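# Set carton flat on raised block inside blue outline

## Task

Place the carton on top of the raised block so that no part of it extends beyond the blue tape outline, with the carton's long side parallel to the outline's long side. It must stay there by itself, without the robot holding it. Afterwards, release it and pull the tool away.

## Robot and tools

Robot: one arm with a vacuum suction cup instead of fingers. The tracked point is the cup point, the middle of the cup rim when nothing touches it. The cup points along the cup point's own +z axis. About 4 cm back from the rim the tool widens, with its body and a camera sticking out up to about 9 cm sideways, so leave clearance around the cup.

Frame: scene frame, origin on the table surface straight below the arm base, +z up, +y to the left when facing along +x. Positions are in metres, orientations are quaternions written w first (qw, qx, qy, qz). The base may be tilted, and the reported cup position can be slightly off, more so at long reach.

Row format (used by both execute_actions and move): 8 numbers in this order: x, y, z, qw, qx, qy, qz, suction. The first seven are an absolute pose for the cup point in the scene frame (not an offset). The eighth is suction, range -1 to 1: above 0.01 switches vacuum on, 0.01 or less switches it off; it stays at its last value. Always send the wanted quaternion in every row; copying the last reported one can let orientation drift.

execute_actions(actions): a list of actions, run in sequence. Each action is a table of 1 to 15 rows; each row lasts one control step of 1/30 s, and if fewer than 15 rows are given the final row repeats until 15 steps pass. Any target lying more than 0.6 m from the cup point's current position along any of the cup point's axes gets refused; a malformed call, or a first action failing that check, moves nothing. An empty list just reports state and images.

move(target, speed, stop_force, blocking): drives the cup point in a straight line toward one absolute pose given as one row (same layout as above); suction value is applied at the start. speed is in m/s, 0.002 to 0.5 (default 0.25); turning is capped at twice that in rad/s. A path lasts 0.5 to 10 s and is cut off at 10 s. It ignores obstacles, and the arm may lag, wander or overshoot the nominal speed, especially near full extension. stop_force (N, 13 to 80, optional) ends the path when the wrist sensor feels that much extra resistance along the motion for 2 steps; the arm then backs to its position 2 steps earlier and holds. Use it only with slow, non-rotating moves, not in the first 0.2 s of a scene, and omit it when lifting off something you are pressing on. Pressure can briefly exceed stop_force. blocking=false returns after 0.5 s while the arm keeps going (not allowed with stop_force); then only wait or stop are accepted until the move finishes. The result adds a move: line: done (at rest near target), contact (stop_force triggered), held (a check blocked the final step), off_target, moving or fault, plus limits such as paced (pose clipped) or held (some steps blocked; the arm may then jump faster), and the remaining distance.

wait(seconds): 0 to 10 s, arm keeps its last command; returns early if a running move finishes. stop(): brakes a running move; faster motion needs more braking room. zoom_image(camera, region): camera is cam_high (896x504) or cam_wrist (504x504); region is [x0, y0, x1, y1] in pixels from the top-left, at most 504x504. finished_scene(scene): ends the current scene by its number, irreversibly; the result reports success.

Control behaviour: commands are smoothed, lagging about 0.17 s. Each step the commanded pose is clamped to within 100 mm and 16 degrees of the measured pose, and position wins over orientation if both cannot be met. After an action the arm stops at the last clamped pose, so a far target needs follow-up commands. "Hand target" shows the pose currently being driven toward. "pose unreachable" means the clearance check (which treats the mount under the base as arm) altered or blocked the command. Joint ranges in rad: shoulder pan -3.142 to 3.142, shoulder lift -6.283 to 6.283, elbow 0.000 to 3.142, wrists -6.283 to 6.283.

Suction: switch vacuum on and press the 36 mm rim fully onto a smooth flat face of the carton, away from its edges, seams or holes. suction_measured near 0 means no seal; 0.83 or more means airtight. part_present becomes 1 at 0.50 and drops back to 0 under 0.45. Under vacuum the cup shortens, so the load sits up to about 12 mm nearer the tool. To release, lower the carton until it rests on the block, switch suction off, then lift at least 15 mm. If the cup seals on the table, turn suction off to free it.

Sensors: Wrist force and Wrist torque are [x y z] in the tool's own axes; pressing on a surface reads as force back toward the arm. Offsets up to about 5.5 N, noise up to about 3.4 N, saturation near 100 N; "no reading" is normal at first. Joint torques are raw drive outputs with offsets and noise, not a contact gauge.

Avoid: the arm is stiff, so targets even slightly inside a firm surface can trip a fault. Joint torque at its load limit (297, 297, 135, 48.6, 48.6, 48.6 N m from base outward) or any outside force of 150 N halts the arm for 10 s and drops the rest of the call. Approach contacts slowly. Holding loads heats motors: a MOTOR HOT warning appears from 70 °C and an OVER-TEMPERATURE FAULT brakes the arm at 85 °C. Do not drop, slam or knock anything off the table; loose objects may occasionally get nudged, so check placement before ending.

Each tool is called after "Request:" in YAML: its name, and indented under it one key for each argument.

## Session

I'll start by looking at the scene.

Request:
execute_actions:
  actions: []

Scene clock: 0.00 s.
end_effector_position=(+0.6293, +0.0293, +0.2964) suction_measured=0.01 part_present=0 end_effector_quat_wxyz=(-0.004, -0.020, +1.000, -0.008) end_effector_velocity=(+0.000, -0.000, +0.001) end_effector_angular_velocity=(-0.001, -0.002, +0.000)
Joint positions: [-0.281 -1.558  2.145 -2.158 -1.572  2.862]
Joint velocities: [-0.    -0.001 -0.001  0.    -0.001 -0.   ]
Joint torques (N m, as the arm reports them, + toward a larger angle): no reading
Motor temperatures (°C, as the motors report them): [29 27 31 36 36 34]
Wrist force (N, on the end effector, along its own x y z axes, offset not removed): no reading
Wrist torque (N m, same axes, about the end effector's origin, offset not removed): no reading
Hand target: +0.629, +0.029, +0.296; -0.004, -0.020, +1.000, -0.008

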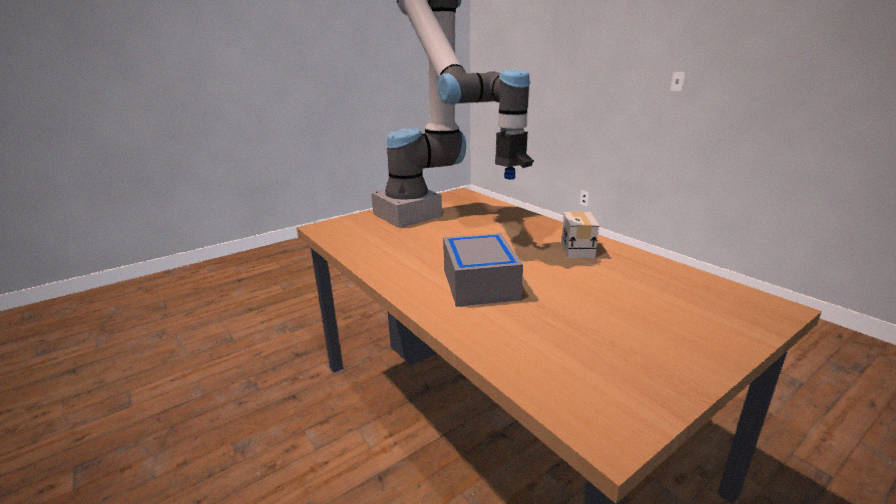

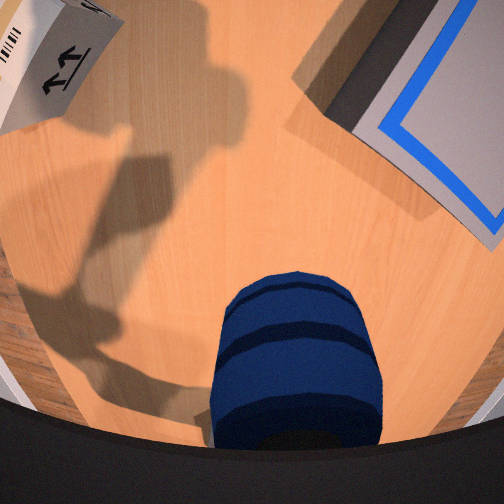

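Request:
zoom_image:
  camera: "cam_high"
  region: [400, 150, 660, 330]

Request:
zoom_image:
  camera: "cam_wrist"
  region: [0, 0, 504, 504]

Region (400, 150, 660, 330) of cam_high's 896x504 image, scaled by 1.938, with more detail than that image has; it fills the top 349 rows of this view, and the rest is white.

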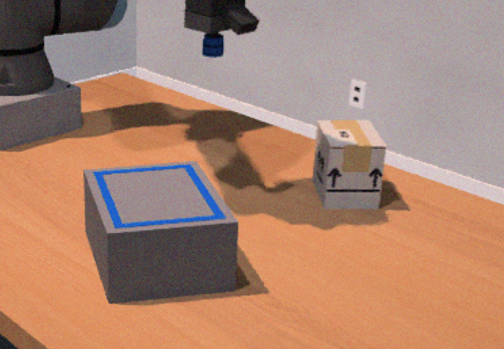

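Region (0, 0, 504, 504) of cam_wrist's 504x504 image, scaled by 1.000.

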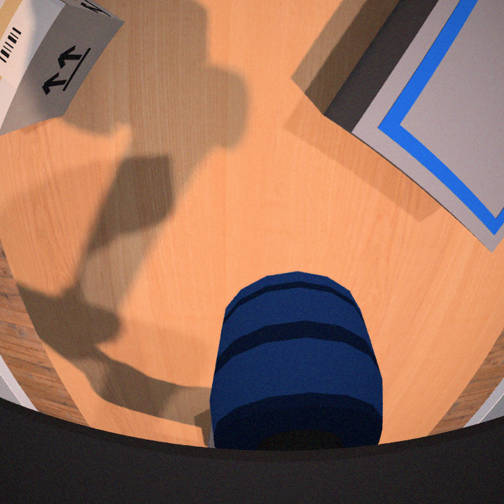

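Request:
move:
  target: [0.68, 0.26, 0.36, 0, 0, 1, 0, 0]
  speed: 0.25

Scene clock: 9.07 s.
end_effector_position=(+0.6802, +0.2594, +0.3600) suction_measured=0.01 part_present=0 end_effector_quat_wxyz=(+0.000, -0.000, +1.000, -0.000) end_effector_velocity=(+0.001, +0.003, -0.001) end_effector_angular_velocity=(-0.000, +0.003, +0.000)
Joint positions: [ 0.069 -1.465  1.912 -2.027 -1.557  3.254]
Joint velocities: [ 0.004  0.004 -0.004  0.002  0.     0.003]
Joint torques (N m, as the arm reports them, + toward a larger angle): [ 11.12 -41.07 -52.9   -0.65  -2.36   2.79]
Motor temperatures (°C, as the motors report them): [29 27 31 36 36 34]
Wrist force (N, on the end effector, along its own x y z axes, offset not removed): [0.0 -1.7 -5.5]
Wrist torque (N m, same axes, about the end effector's origin, offset not removed): [-0.15 0.00 0.00]
Hand target: +0.680, +0.260, +0.360; +0.000, +0.000, +1.000, -0.000
Off the commanded pose: 0.001 m, 0 deg.
move: done

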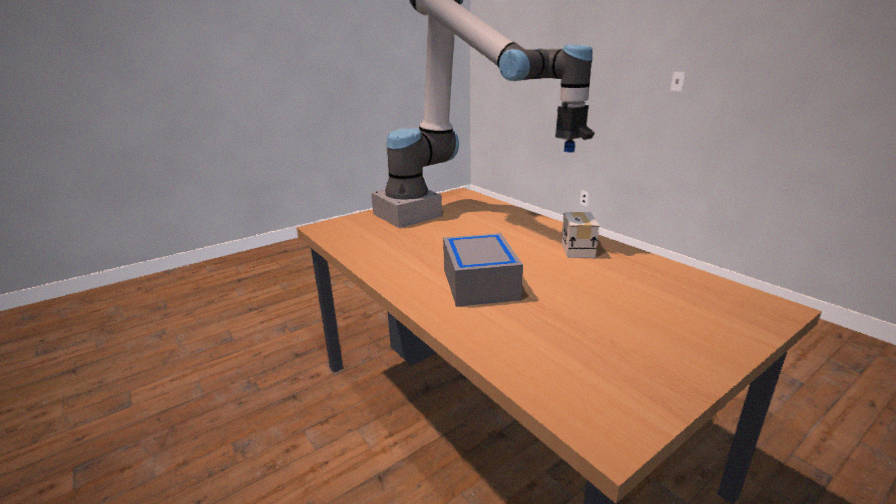

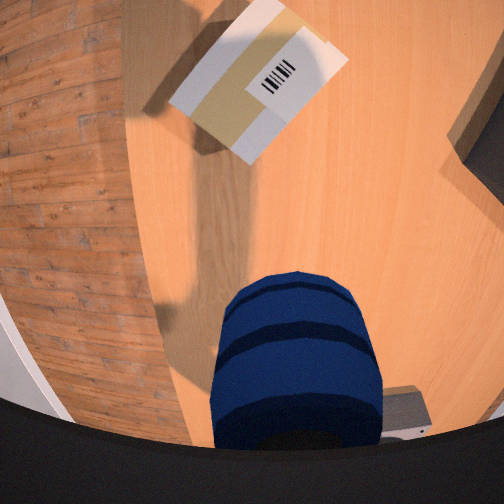

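Request:
zoom_image:
  camera: "cam_wrist"
  region: [140, 0, 380, 180]

Region (140, 0, 380, 180) of cam_wrist's 504x504 image, scaled by 2.100, with more detail than that image has; it fills the top 378 rows of this view, and the rest is white.

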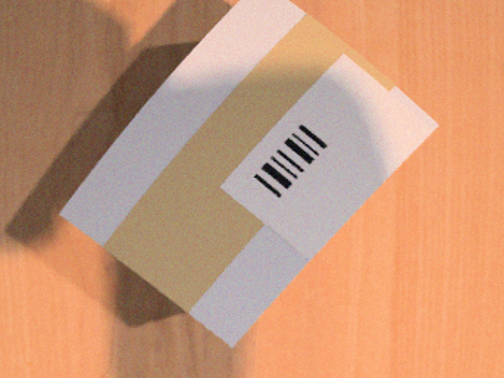

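Request:
move:
  target: [0.76, 0.265, 0.28, 0, 0.342, 0.9397, 0, 0]
  speed: 0.25

Scene clock: 38.03 s.
end_effector_position=(+0.7599, +0.2649, +0.2803) suction_measured=0.01 part_present=0 end_effector_quat_wxyz=(-0.000, +0.341, +0.940, +0.000) end_effector_velocity=(+0.002, +0.001, -0.002) end_effector_angular_velocity=(-0.001, +0.001, -0.013)
Joint positions: [ 0.066 -1.28   1.84  -2.14  -1.557  3.948]
Joint velocities: [ 0.001  0.005 -0.003 -0.001 -0.001  0.014]
Joint torques (N m, as the arm reports them, + toward a larger angle): [ 16.03 -56.44 -48.86  -8.93  -1.75   3.94]
Motor temperatures (°C, as the motors report them): [29 27 31 36 36 34]
Wrist force (N, on the end effector, along its own x y z axes, offset not removed): [-1.2 1.3 -3.8]
Wrist torque (N m, same axes, about the end effector's origin, offset not removed): [0.58 -0.19 0.00]
Hand target: +0.760, +0.265, +0.280; -0.000, +0.342, +0.940, +0.000
Off the commanded pose: 0.000 m, 0 deg.
move: done

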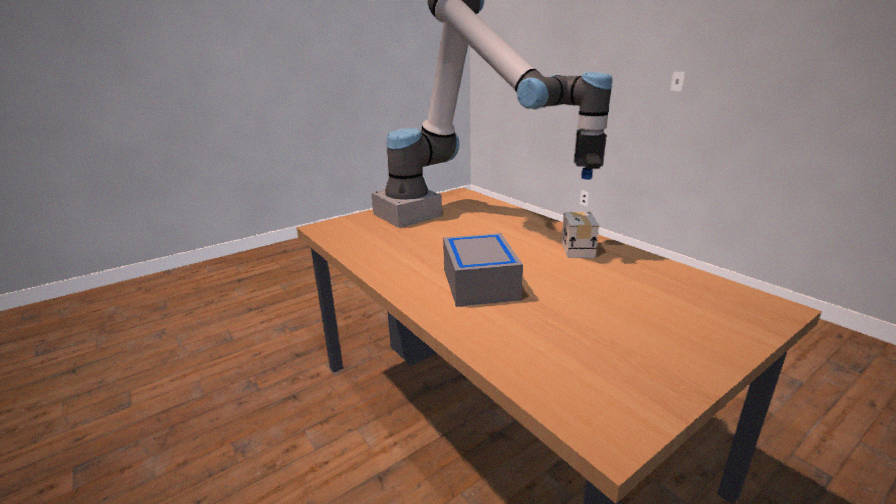

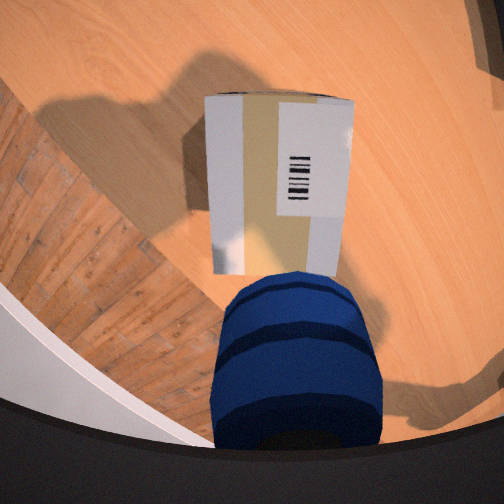

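Request:
zoom_image:
  camera: "cam_wrist"
  region: [170, 70, 400, 300]

Request:
zoom_image:
  camera: "cam_high"
  region: [520, 130, 660, 280]

Region (170, 70, 400, 300) of cam_wrist's 504x504 image, scaled by 2.191, with more detail than that image has.

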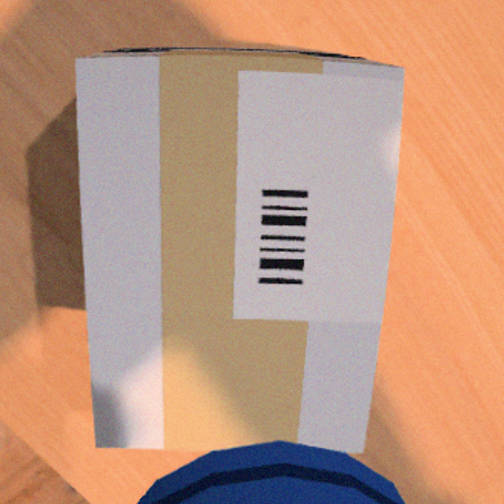

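Region (520, 130, 660, 280) of cam_high's 896x504 image, scaled by 3.360, with more detail than that image has; it fills the left 470 columns of this view, and the rest is white.

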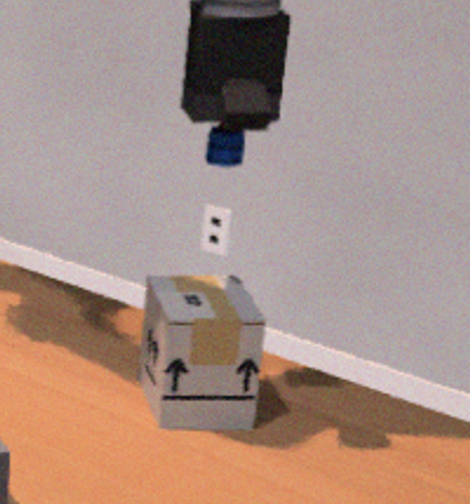

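Request:
move:
  target: [0.757, 0.261, 0.21, 0, -0.4107, 0.9118, 0, 0]
  speed: 0.4

Scene clock: 125.03 s.
end_effector_position=(+0.7570, +0.2610, +0.2101) suction_measured=0.01 part_present=0 end_effector_quat_wxyz=(-0.000, -0.410, +0.912, -0.000) end_effector_velocity=(+0.001, -0.000, -0.001) end_effector_angular_velocity=(+0.001, +0.001, +0.014)
Joint positions: [ 0.063 -1.214  1.898 -2.264 -1.557  2.403]
Joint velocities: [-0.001  0.002 -0.    -0.001  0.001 -0.015]
Joint torques (N m, as the arm reports them, + toward a larger angle): [ -9.18 -54.47 -26.34  -9.21   1.88  -2.85]
Motor temperatures (°C, as the motors report them): [29 27 31 36 36 34]
Wrist force (N, on the end effector, along its own x y z axes, offset not removed): [0.6 2.6 -3.3]
Wrist torque (N m, same axes, about the end effector's origin, offset not removed): [0.83 -0.02 0.12]
Hand target: +0.757, +0.261, +0.210; -0.000, -0.411, +0.912, -0.000
Off the commanded pose: 0.000 m, 0 deg.
move: done

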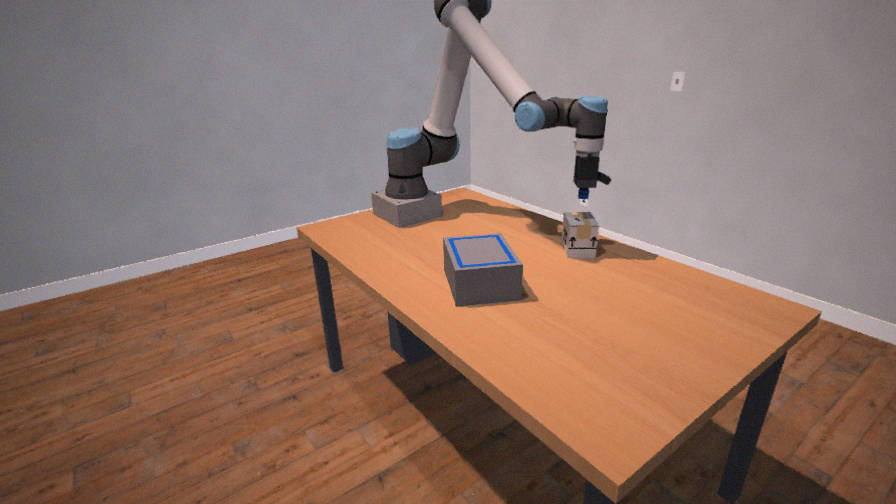

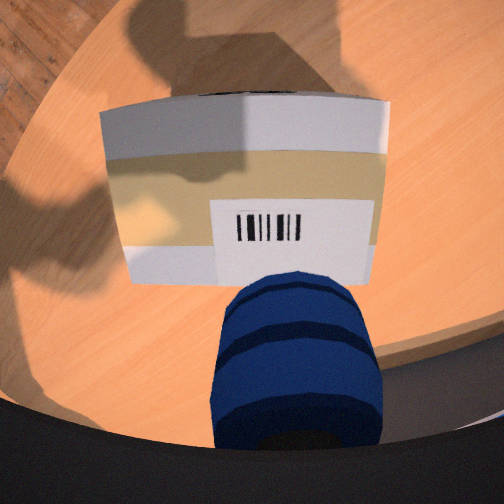

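Request:
zoom_image:
  camera: "cam_high"
  region: [530, 140, 650, 270]

Request:
zoom_image:
  camera: "cam_wrist"
  region: [80, 70, 420, 310]

Region (530, 140, 650, 270) of cam_high's 896x504 image, scaled by 3.877, with more detail than that image has; it fills the left 465 columns of this view, and the rest is white.

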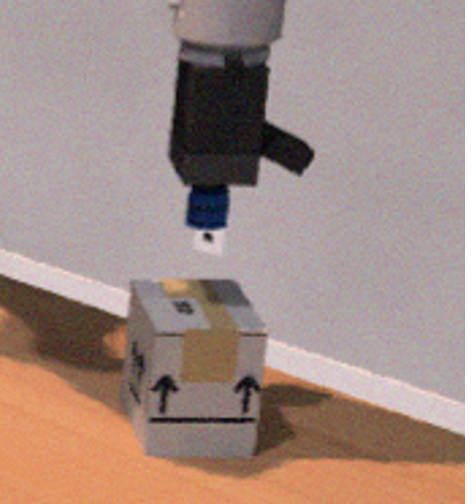

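Region (80, 70, 420, 310) of cam_wrist's 504x504 image, scaled by 1.482, with more detail than that image has; it fills the top 356 rows of this view, and the rest is white.

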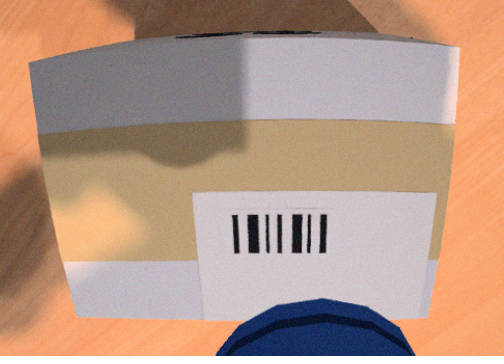

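Request:
move:
  target: [0.7465, 0.2703, 0.155, 0, -0.4107, 0.9118, 0, 0]
  speed: 0.15

Scene clock: 155.83 s.
end_effector_position=(+0.7466, +0.2703, +0.1553) suction_measured=0.01 part_present=0 end_effector_quat_wxyz=(-0.000, -0.411, +0.912, +0.000) end_effector_velocity=(-0.000, +0.001, -0.003) end_effector_angular_velocity=(+0.001, -0.000, +0.001)
Joint positions: [ 0.077 -1.159  1.941 -2.363 -1.557  2.416]
Joint velocities: [ 0.001  0.004  0.001 -0.005  0.001  0.001]
Joint torques (N m, as the arm reports them, + toward a larger angle): [ 14.1  -60.83 -22.73  -9.24  -2.48   3.38]
Motor temperatures (°C, as the motors report them): [29 27 31 36 36 34]
Wrist force (N, on the end effector, along its own x y z axes, offset not removed): [0.4 6.5 3.3]
Wrist torque (N m, same axes, about the end effector's origin, offset not removed): [1.37 -0.24 0.08]
Hand target: +0.747, +0.270, +0.155; +0.000, -0.411, +0.912, -0.000
Off the commanded pose: 0.000 m, 0 deg.
move: done

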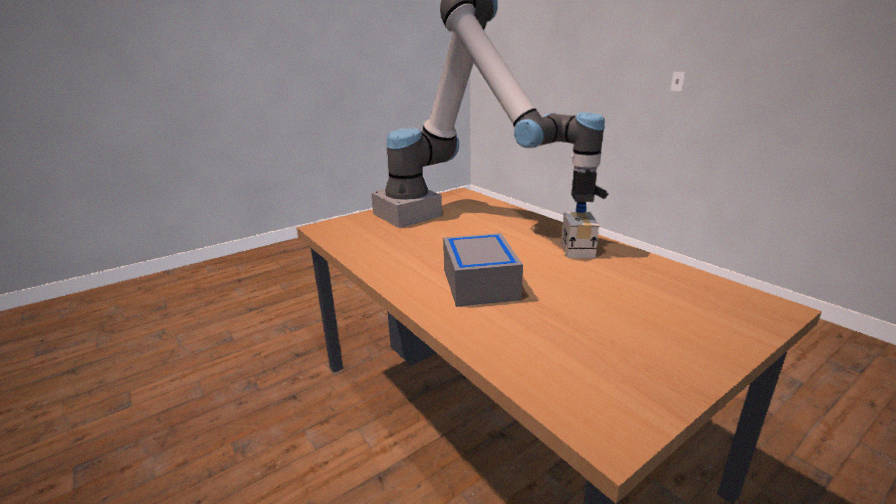

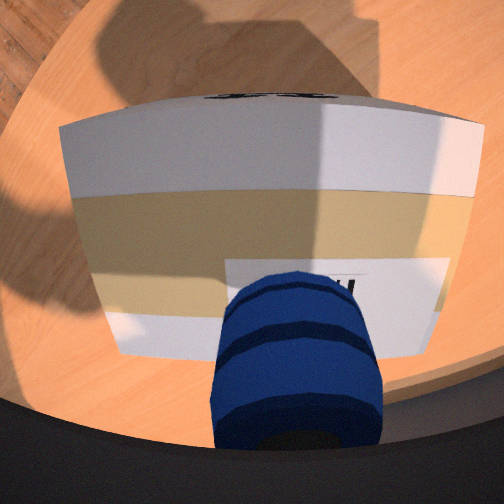

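Request:
zoom_image:
  camera: "cam_high"
  region: [540, 165, 630, 265]

Region (540, 165, 630, 265) of cam_high's 896x504 image, scaled by 5.040, with more detail than that image has; it fills the left 454 columns of this view, and the rest is white.

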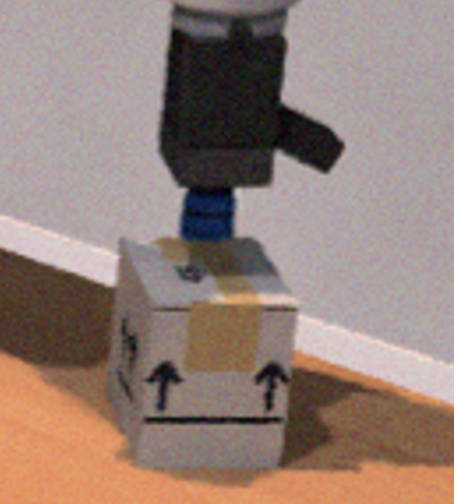

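Request:
move:
  target: [0.7465, 0.2703, 0.105, 0, -0.4107, 0.9118, 0, 1]
  speed: 0.02
  stop_force: 15

Scene clock: 171.60 s.
end_effector_position=(+0.7465, +0.2703, +0.1137) suction_measured=0.90 part_present=1 end_effector_quat_wxyz=(+0.000, -0.411, +0.912, -0.000) end_effector_velocity=(-0.002, -0.000, +0.004) end_effector_angular_velocity=(+0.000, +0.005, +0.001)
Joint positions: [ 0.078 -1.105  1.958 -2.434 -1.557  2.416]
Joint velocities: [-0.    -0.006 -0.001  0.012  0.001 -0.001]
Joint torques (N m, as the arm reports them, + toward a larger angle): [  5.25 -74.16 -25.27   6.    -0.56   3.09]
Motor temperatures (°C, as the motors report them): [29 27 31 36 36 34]
Wrist force (N, on the end effector, along its own x y z axes, offset not removed): [-5.5 -5.2 -26.0]
Wrist torque (N m, same axes, about the end effector's origin, offset not removed): [0.13 0.20 -0.16]
Hand target: +0.747, +0.270, +0.114; -0.000, -0.411, +0.912, -0.000
Off the commanded pose: 0.009 m, 0 deg.
move: contact

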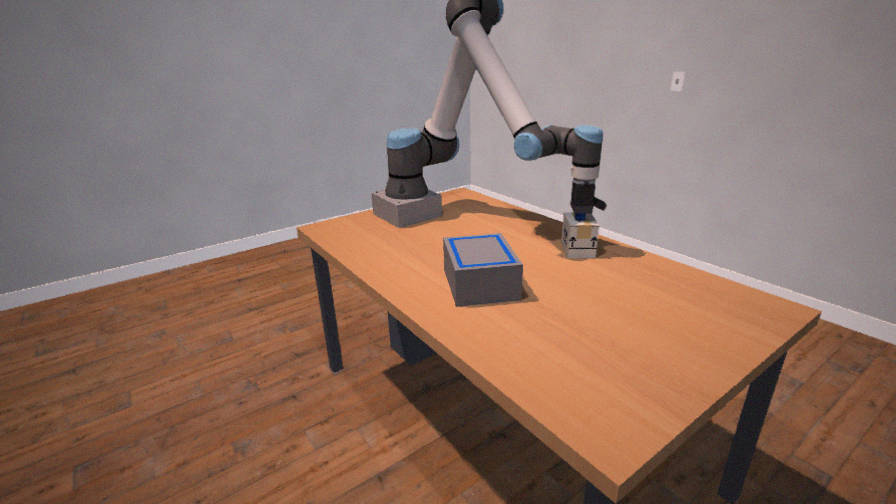

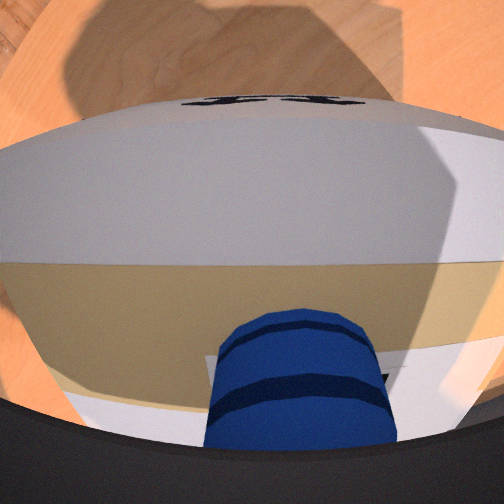

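Request:
move:
  target: [0.745, 0.20, 0.29, 0, -0.44, 0.898, 0, 1]
  speed: 0.2

Request:
move:
  target: [0.721, -0.188, 0.29, 0, -0.5075, 0.8616, 0, 1]
  speed: 0.25

Scene clock: 224.17 s.
end_effector_position=(+0.7448, +0.2001, +0.2896) suction_measured=0.89 part_present=1 end_effector_quat_wxyz=(-0.000, -0.440, +0.898, +0.000) end_effector_velocity=(+0.000, -0.001, +0.004) end_effector_angular_velocity=(+0.000, -0.003, +0.002)
Joint positions: [-0.017 -1.337  1.898 -2.14  -1.556  2.256]
Joint velocities: [-0.001 -0.004 -0.002  0.004  0.    -0.003]
Joint torques (N m, as the arm reports them, + toward a larger angle): [ -9.21 -87.28 -54.79  -2.15   2.41  -3.15]
Motor temperatures (°C, as the motors report them): [29 27 31 36 36 34]
Wrist force (N, on the end effector, along its own x y z axes, offset not removed): [0.2 0.2 6.2]
Wrist torque (N m, same axes, about the end effector's origin, offset not removed): [0.22 -0.16 -0.25]
Hand target: +0.745, +0.200, +0.290; -0.000, -0.440, +0.898, +0.000
Off the commanded pose: 0.000 m, 0 deg.
move: done

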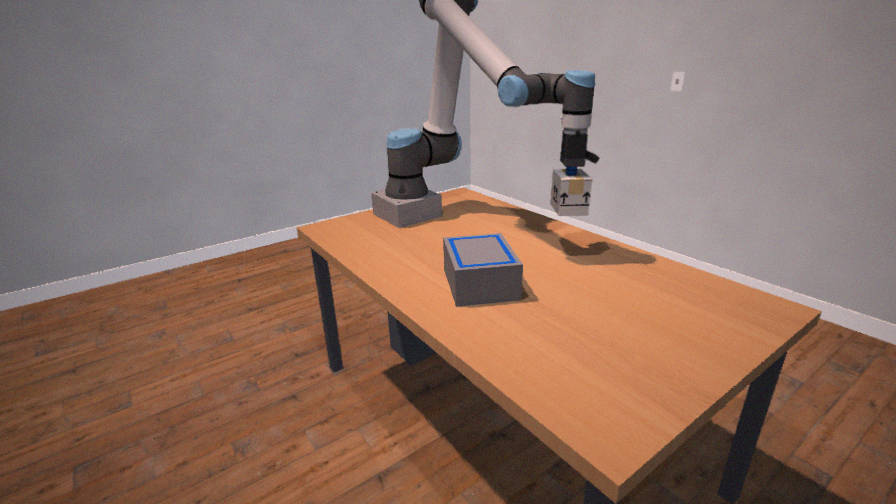

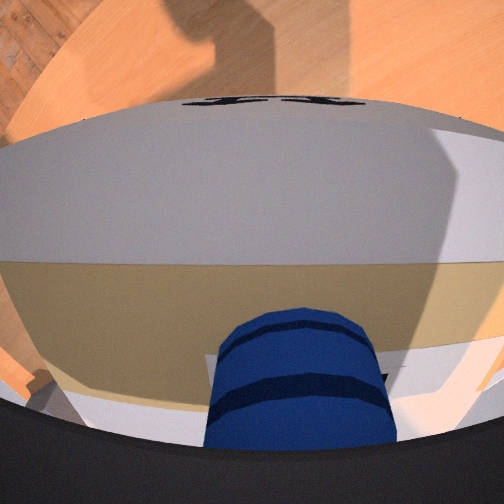

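Scene clock: 226.33 s.
end_effector_position=(+0.7206, -0.1873, +0.2900) suction_measured=0.89 part_present=1 end_effector_quat_wxyz=(-0.000, -0.507, +0.862, +0.000) end_effector_velocity=(-0.000, -0.002, +0.001) end_effector_angular_velocity=(-0.001, -0.000, +0.001)
Joint positions: [-0.544 -1.367  1.946 -2.149 -1.554  1.576]
Joint velocities: [-0.002  0.    -0.001  0.001 -0.    -0.004]
Joint torques (N m, as the arm reports them, + toward a larger angle): [-14.28 -51.34 -52.72  -1.3    1.82  -2.89]
Motor temperatures (°C, as the motors report them): [29 27 31 36 36 34]
Wrist force (N, on the end effector, along its own x y z axes, offset not removed): [1.7 3.3 11.1]
Wrist torque (N m, same axes, about the end effector's origin, offset not removed): [0.91 0.05 -0.11]
Hand target: +0.721, -0.188, +0.290; -0.000, -0.508, +0.862, +0.000
Off the commanded pose: 0.001 m, 0 deg.
move: done

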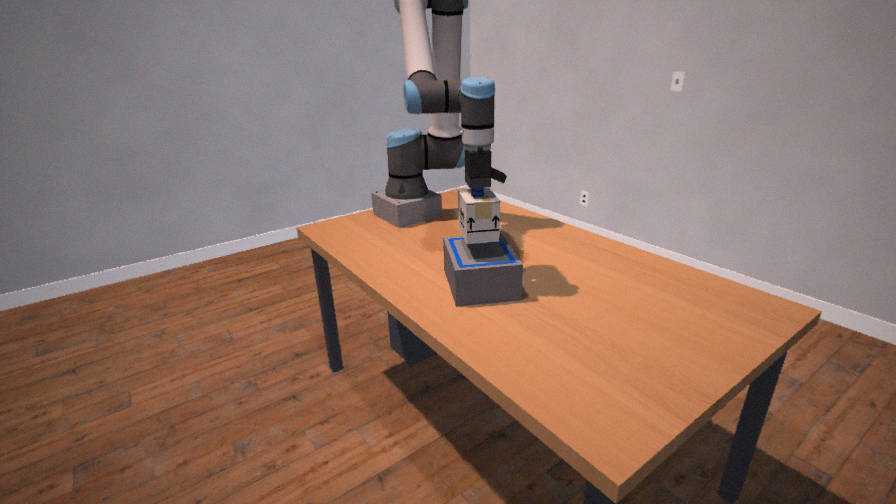

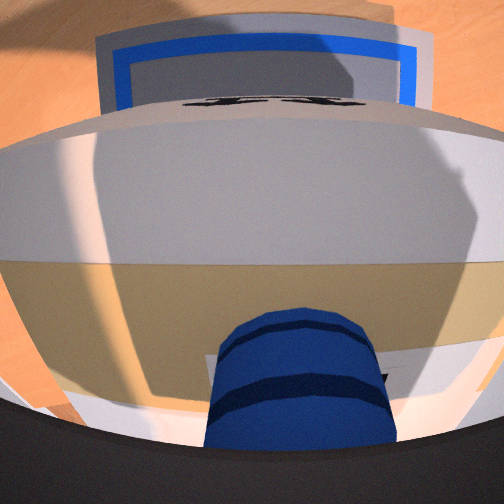

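Request:
zoom_image:
  camera: "cam_wrist"
  region: [70, 0, 460, 140]

Request:
zoom_image:
  camera: "cam_high"
  region: [420, 170, 550, 320]

Region (70, 0, 460, 140) of cam_wrist's 504x504 image, scaled by 1.292, with more detail than that image has; it fills the top 181 rows of this view, and the rest is white.

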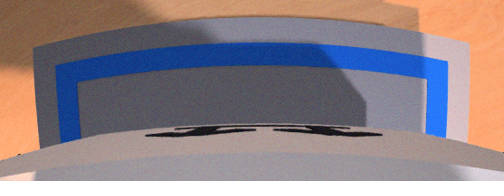

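Region (420, 170, 550, 320) of cam_high's 896x504 image, scaled by 3.360, with more detail than that image has; it fills the left 437 columns of this view, and the rest is white.

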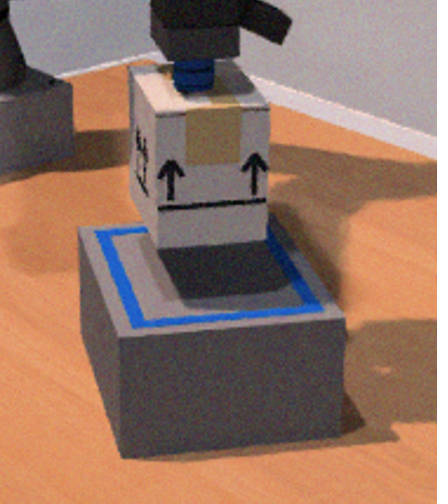

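Request:
move:
  target: [0.721, -0.188, 0.25, 0, -0.5075, 0.8616, 0, 1]
  speed: 0.1

Scene clock: 256.93 s.
end_effector_position=(+0.7210, -0.1880, +0.2503) suction_measured=0.89 part_present=1 end_effector_quat_wxyz=(-0.000, -0.508, +0.862, +0.000) end_effector_velocity=(+0.000, -0.001, -0.001) end_effector_angular_velocity=(-0.003, -0.001, -0.002)
Joint positions: [-0.544 -1.326  1.978 -2.222 -1.554  1.576]
Joint velocities: [-0.     0.001  0.001 -0.005 -0.002  0.001]
Joint torques (N m, as the arm reports them, + toward a larger angle): [  9.08 -48.75 -32.14  -9.91   2.11   3.44]
Motor temperatures (°C, as the motors report them): [29 27 31 36 36 34]
Wrist force (N, on the end effector, along its own x y z axes, offset not removed): [-2.7 1.6 6.5]
Wrist torque (N m, same axes, about the end effector's origin, offset not removed): [0.66 0.37 -0.06]
Hand target: +0.721, -0.188, +0.250; -0.000, -0.508, +0.862, +0.000
Off the commanded pose: 0.000 m, 0 deg.
move: done

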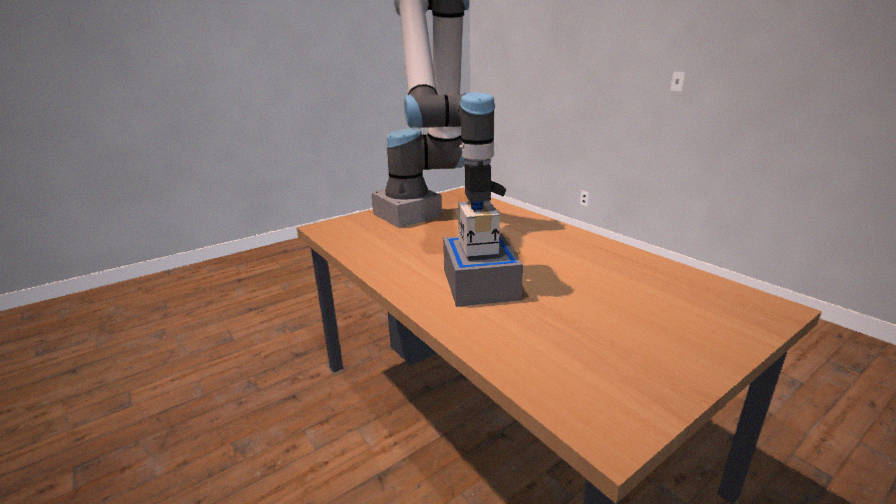

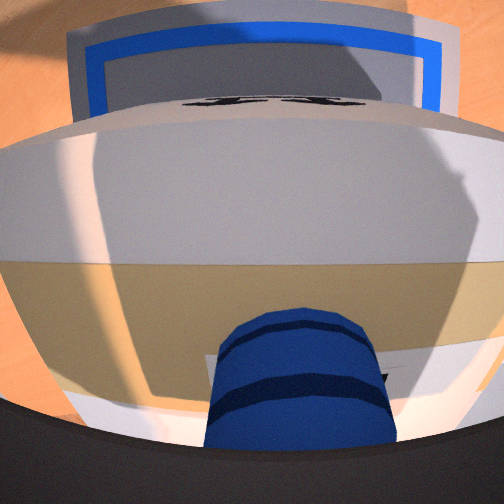

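Request:
zoom_image:
  camera: "cam_high"
  region: [430, 190, 540, 310]

Region (430, 190, 540, 310) of cam_high's 896x504 image, scaled by 4.200, with more detail than that image has; it fills the left 462 columns of this view, and the rest is white.

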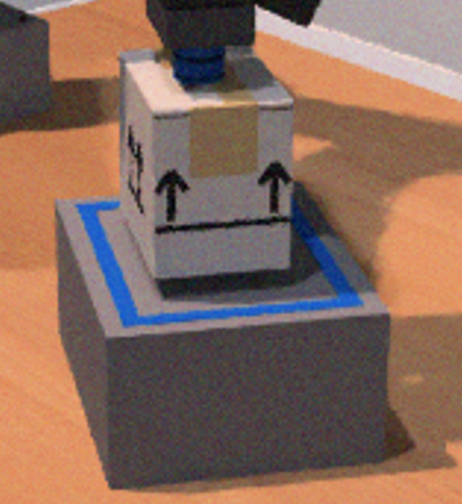

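Request:
move:
  target: [0.724, -0.1828, 0.22, 0, -0.5075, 0.8616, 0, 1]
  speed: 0.012
  stop_force: 15

Scene clock: 273.80 s.
end_effector_position=(+0.7227, -0.1851, +0.2337) suction_measured=0.90 part_present=1 end_effector_quat_wxyz=(+0.000, -0.507, +0.862, -0.000) end_effector_velocity=(-0.001, +0.000, +0.003) end_effector_angular_velocity=(+0.002, +0.002, +0.000)
Joint positions: [-0.539 -1.306  1.988 -2.253 -1.554  1.581]
Joint velocities: [-0.    -0.004 -0.002  0.009  0.001 -0.   ]
Joint torques (N m, as the arm reports them, + toward a larger angle): [-13.56 -70.45 -32.96   4.55   2.24  -0.95]
Motor temperatures (°C, as the motors report them): [29 27 31 36 36 34]
Wrist force (N, on the end effector, along its own x y z axes, offset not removed): [5.6 0.8 -15.4]
Wrist torque (N m, same axes, about the end effector's origin, offset not removed): [1.15 -0.64 0.21]
Hand target: +0.723, -0.185, +0.234; +0.000, -0.508, +0.862, -0.000
Off the commanded pose: 0.014 m, 0 deg.
move: contact

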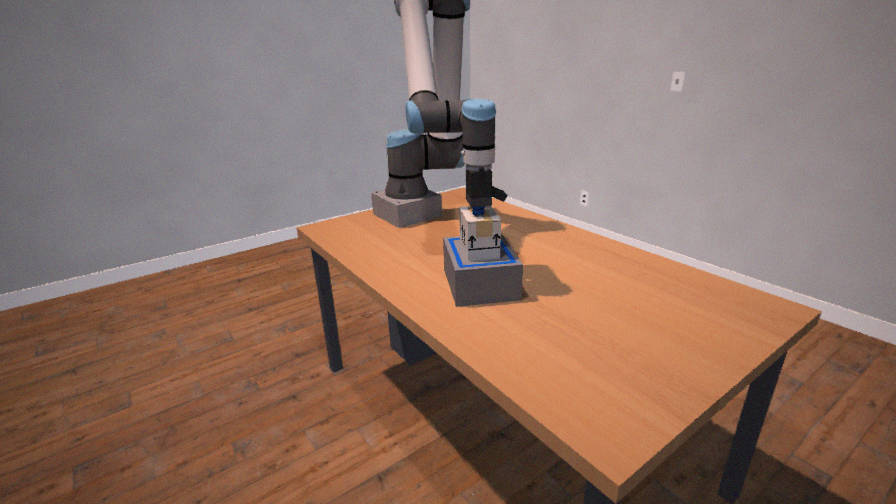

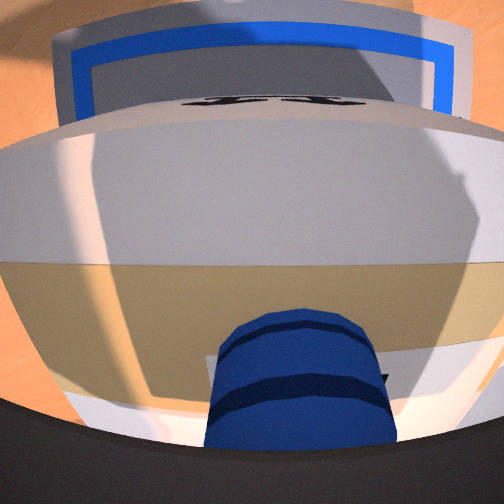

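The carton is resting on the block at the predicted height. I'll release suction while holding still.

Request:
execute_actions:
  actions:
    - [[0.7227, -0.1851, 0.234, 0, -0.5075, 0.8616, 0, 0]]

Scene clock: 276.90 s.
end_effector_position=(+0.7228, -0.1852, +0.2342) suction_measured=0.01 part_present=0 end_effector_quat_wxyz=(+0.000, -0.508, +0.862, -0.000) end_effector_velocity=(-0.000, -0.000, -0.001) end_effector_angular_velocity=(+0.002, +0.001, -0.002)
Joint positions: [-0.539 -1.306  1.988 -2.252 -1.554  1.581]
Joint velocities: [-0.001  0.002  0.     0.     0.001  0.001]
Joint torques (N m, as the arm reports them, + toward a larger angle): [ 10.95 -36.4  -18.14  -5.59  -2.18   3.51]
Motor temperatures (°C, as the motors report them): [29 27 31 36 36 34]
Wrist force (N, on the end effector, along its own x y z axes, offset not removed): [-0.5 4.4 -21.2]
Wrist torque (N m, same axes, about the end effector's origin, offset not removed): [0.80 0.00 0.20]
Hand target: +0.723, -0.185, +0.234; -0.000, -0.508, +0.862, +0.000
Off the commanded pose: 0.000 m, 0 deg.

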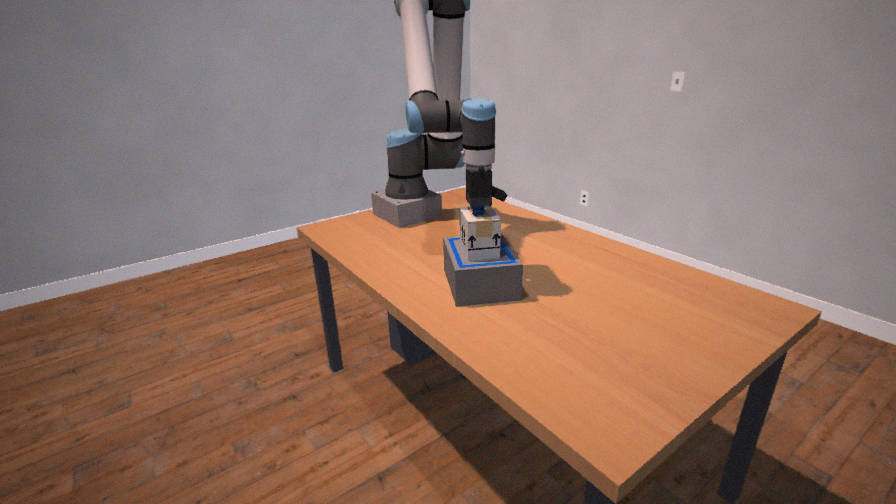

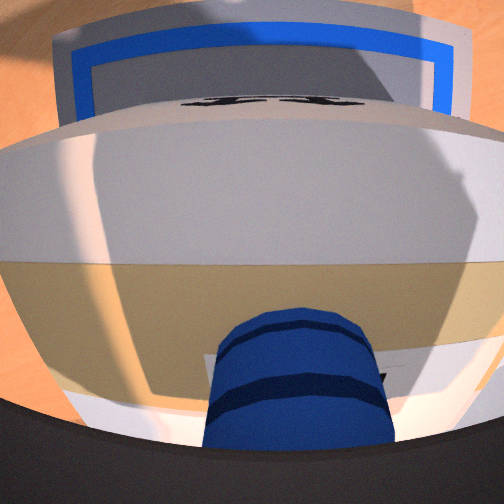

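Request:
move:
  target: [0.7227, -0.1851, 0.40, 0, -0.5075, 0.8616, 0, 0]
  speed: 0.25

Scene clock: 281.40 s.
end_effector_position=(+0.7226, -0.1850, +0.3996) suction_measured=0.01 part_present=0 end_effector_quat_wxyz=(+0.000, -0.508, +0.862, -0.000) end_effector_velocity=(-0.000, +0.000, +0.003) end_effector_angular_velocity=(+0.000, +0.001, -0.000)
Joint positions: [-0.543 -1.453  1.832 -1.95  -1.554  1.578]
Joint velocities: [ 0.    -0.002 -0.003  0.005  0.     0.   ]
Joint torques (N m, as the arm reports them, + toward a larger angle): [-11.59 -74.46 -52.91  -0.3   -0.76  -3.44]
Motor temperatures (°C, as the motors report them): [29 27 31 36 36 34]
Wrist force (N, on the end effector, along its own x y z axes, offset not removed): [-1.9 6.1 -4.8]
Wrist torque (N m, same axes, about the end effector's origin, offset not removed): [1.31 0.56 0.17]
Hand target: +0.723, -0.185, +0.400; +0.000, -0.508, +0.862, -0.000
Off the commanded pose: 0.000 m, 0 deg.
move: done

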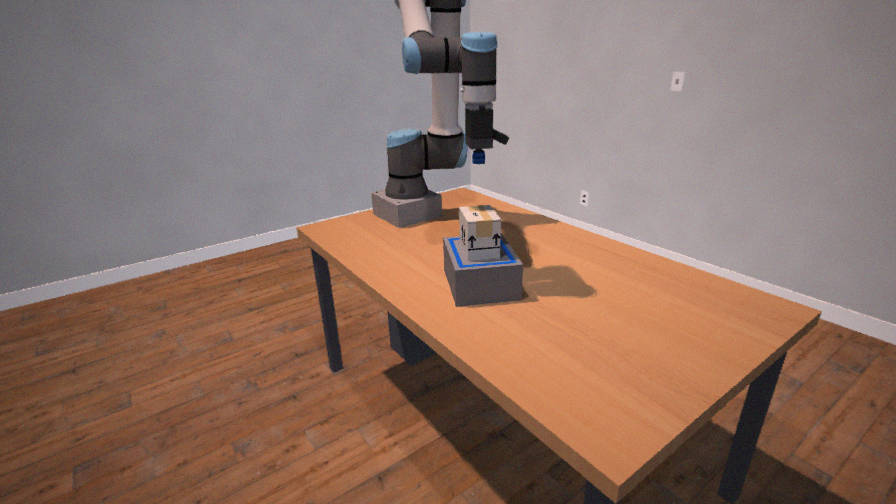

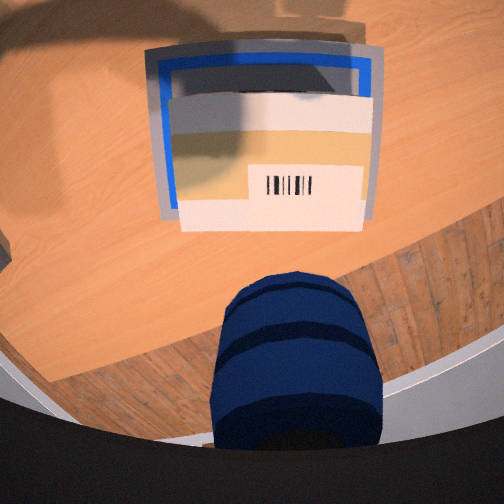

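Request:
zoom_image:
  camera: "cam_high"
  region: [430, 190, 540, 310]

Region (430, 190, 540, 310) of cam_high's 896x504 image, scaled by 4.200, with more detail than that image has; it fills the left 462 columns of this view, and the rest is white.

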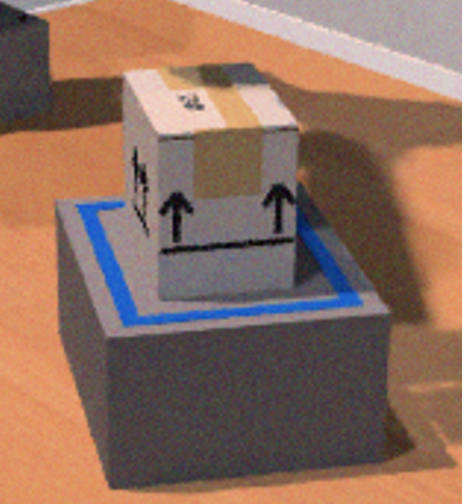

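The carton is centred inside the outline with its long side along the outline's long side, and the tool is clear.

Request:
finished_scene:
  scene: 1

The scene is finished: the task was done.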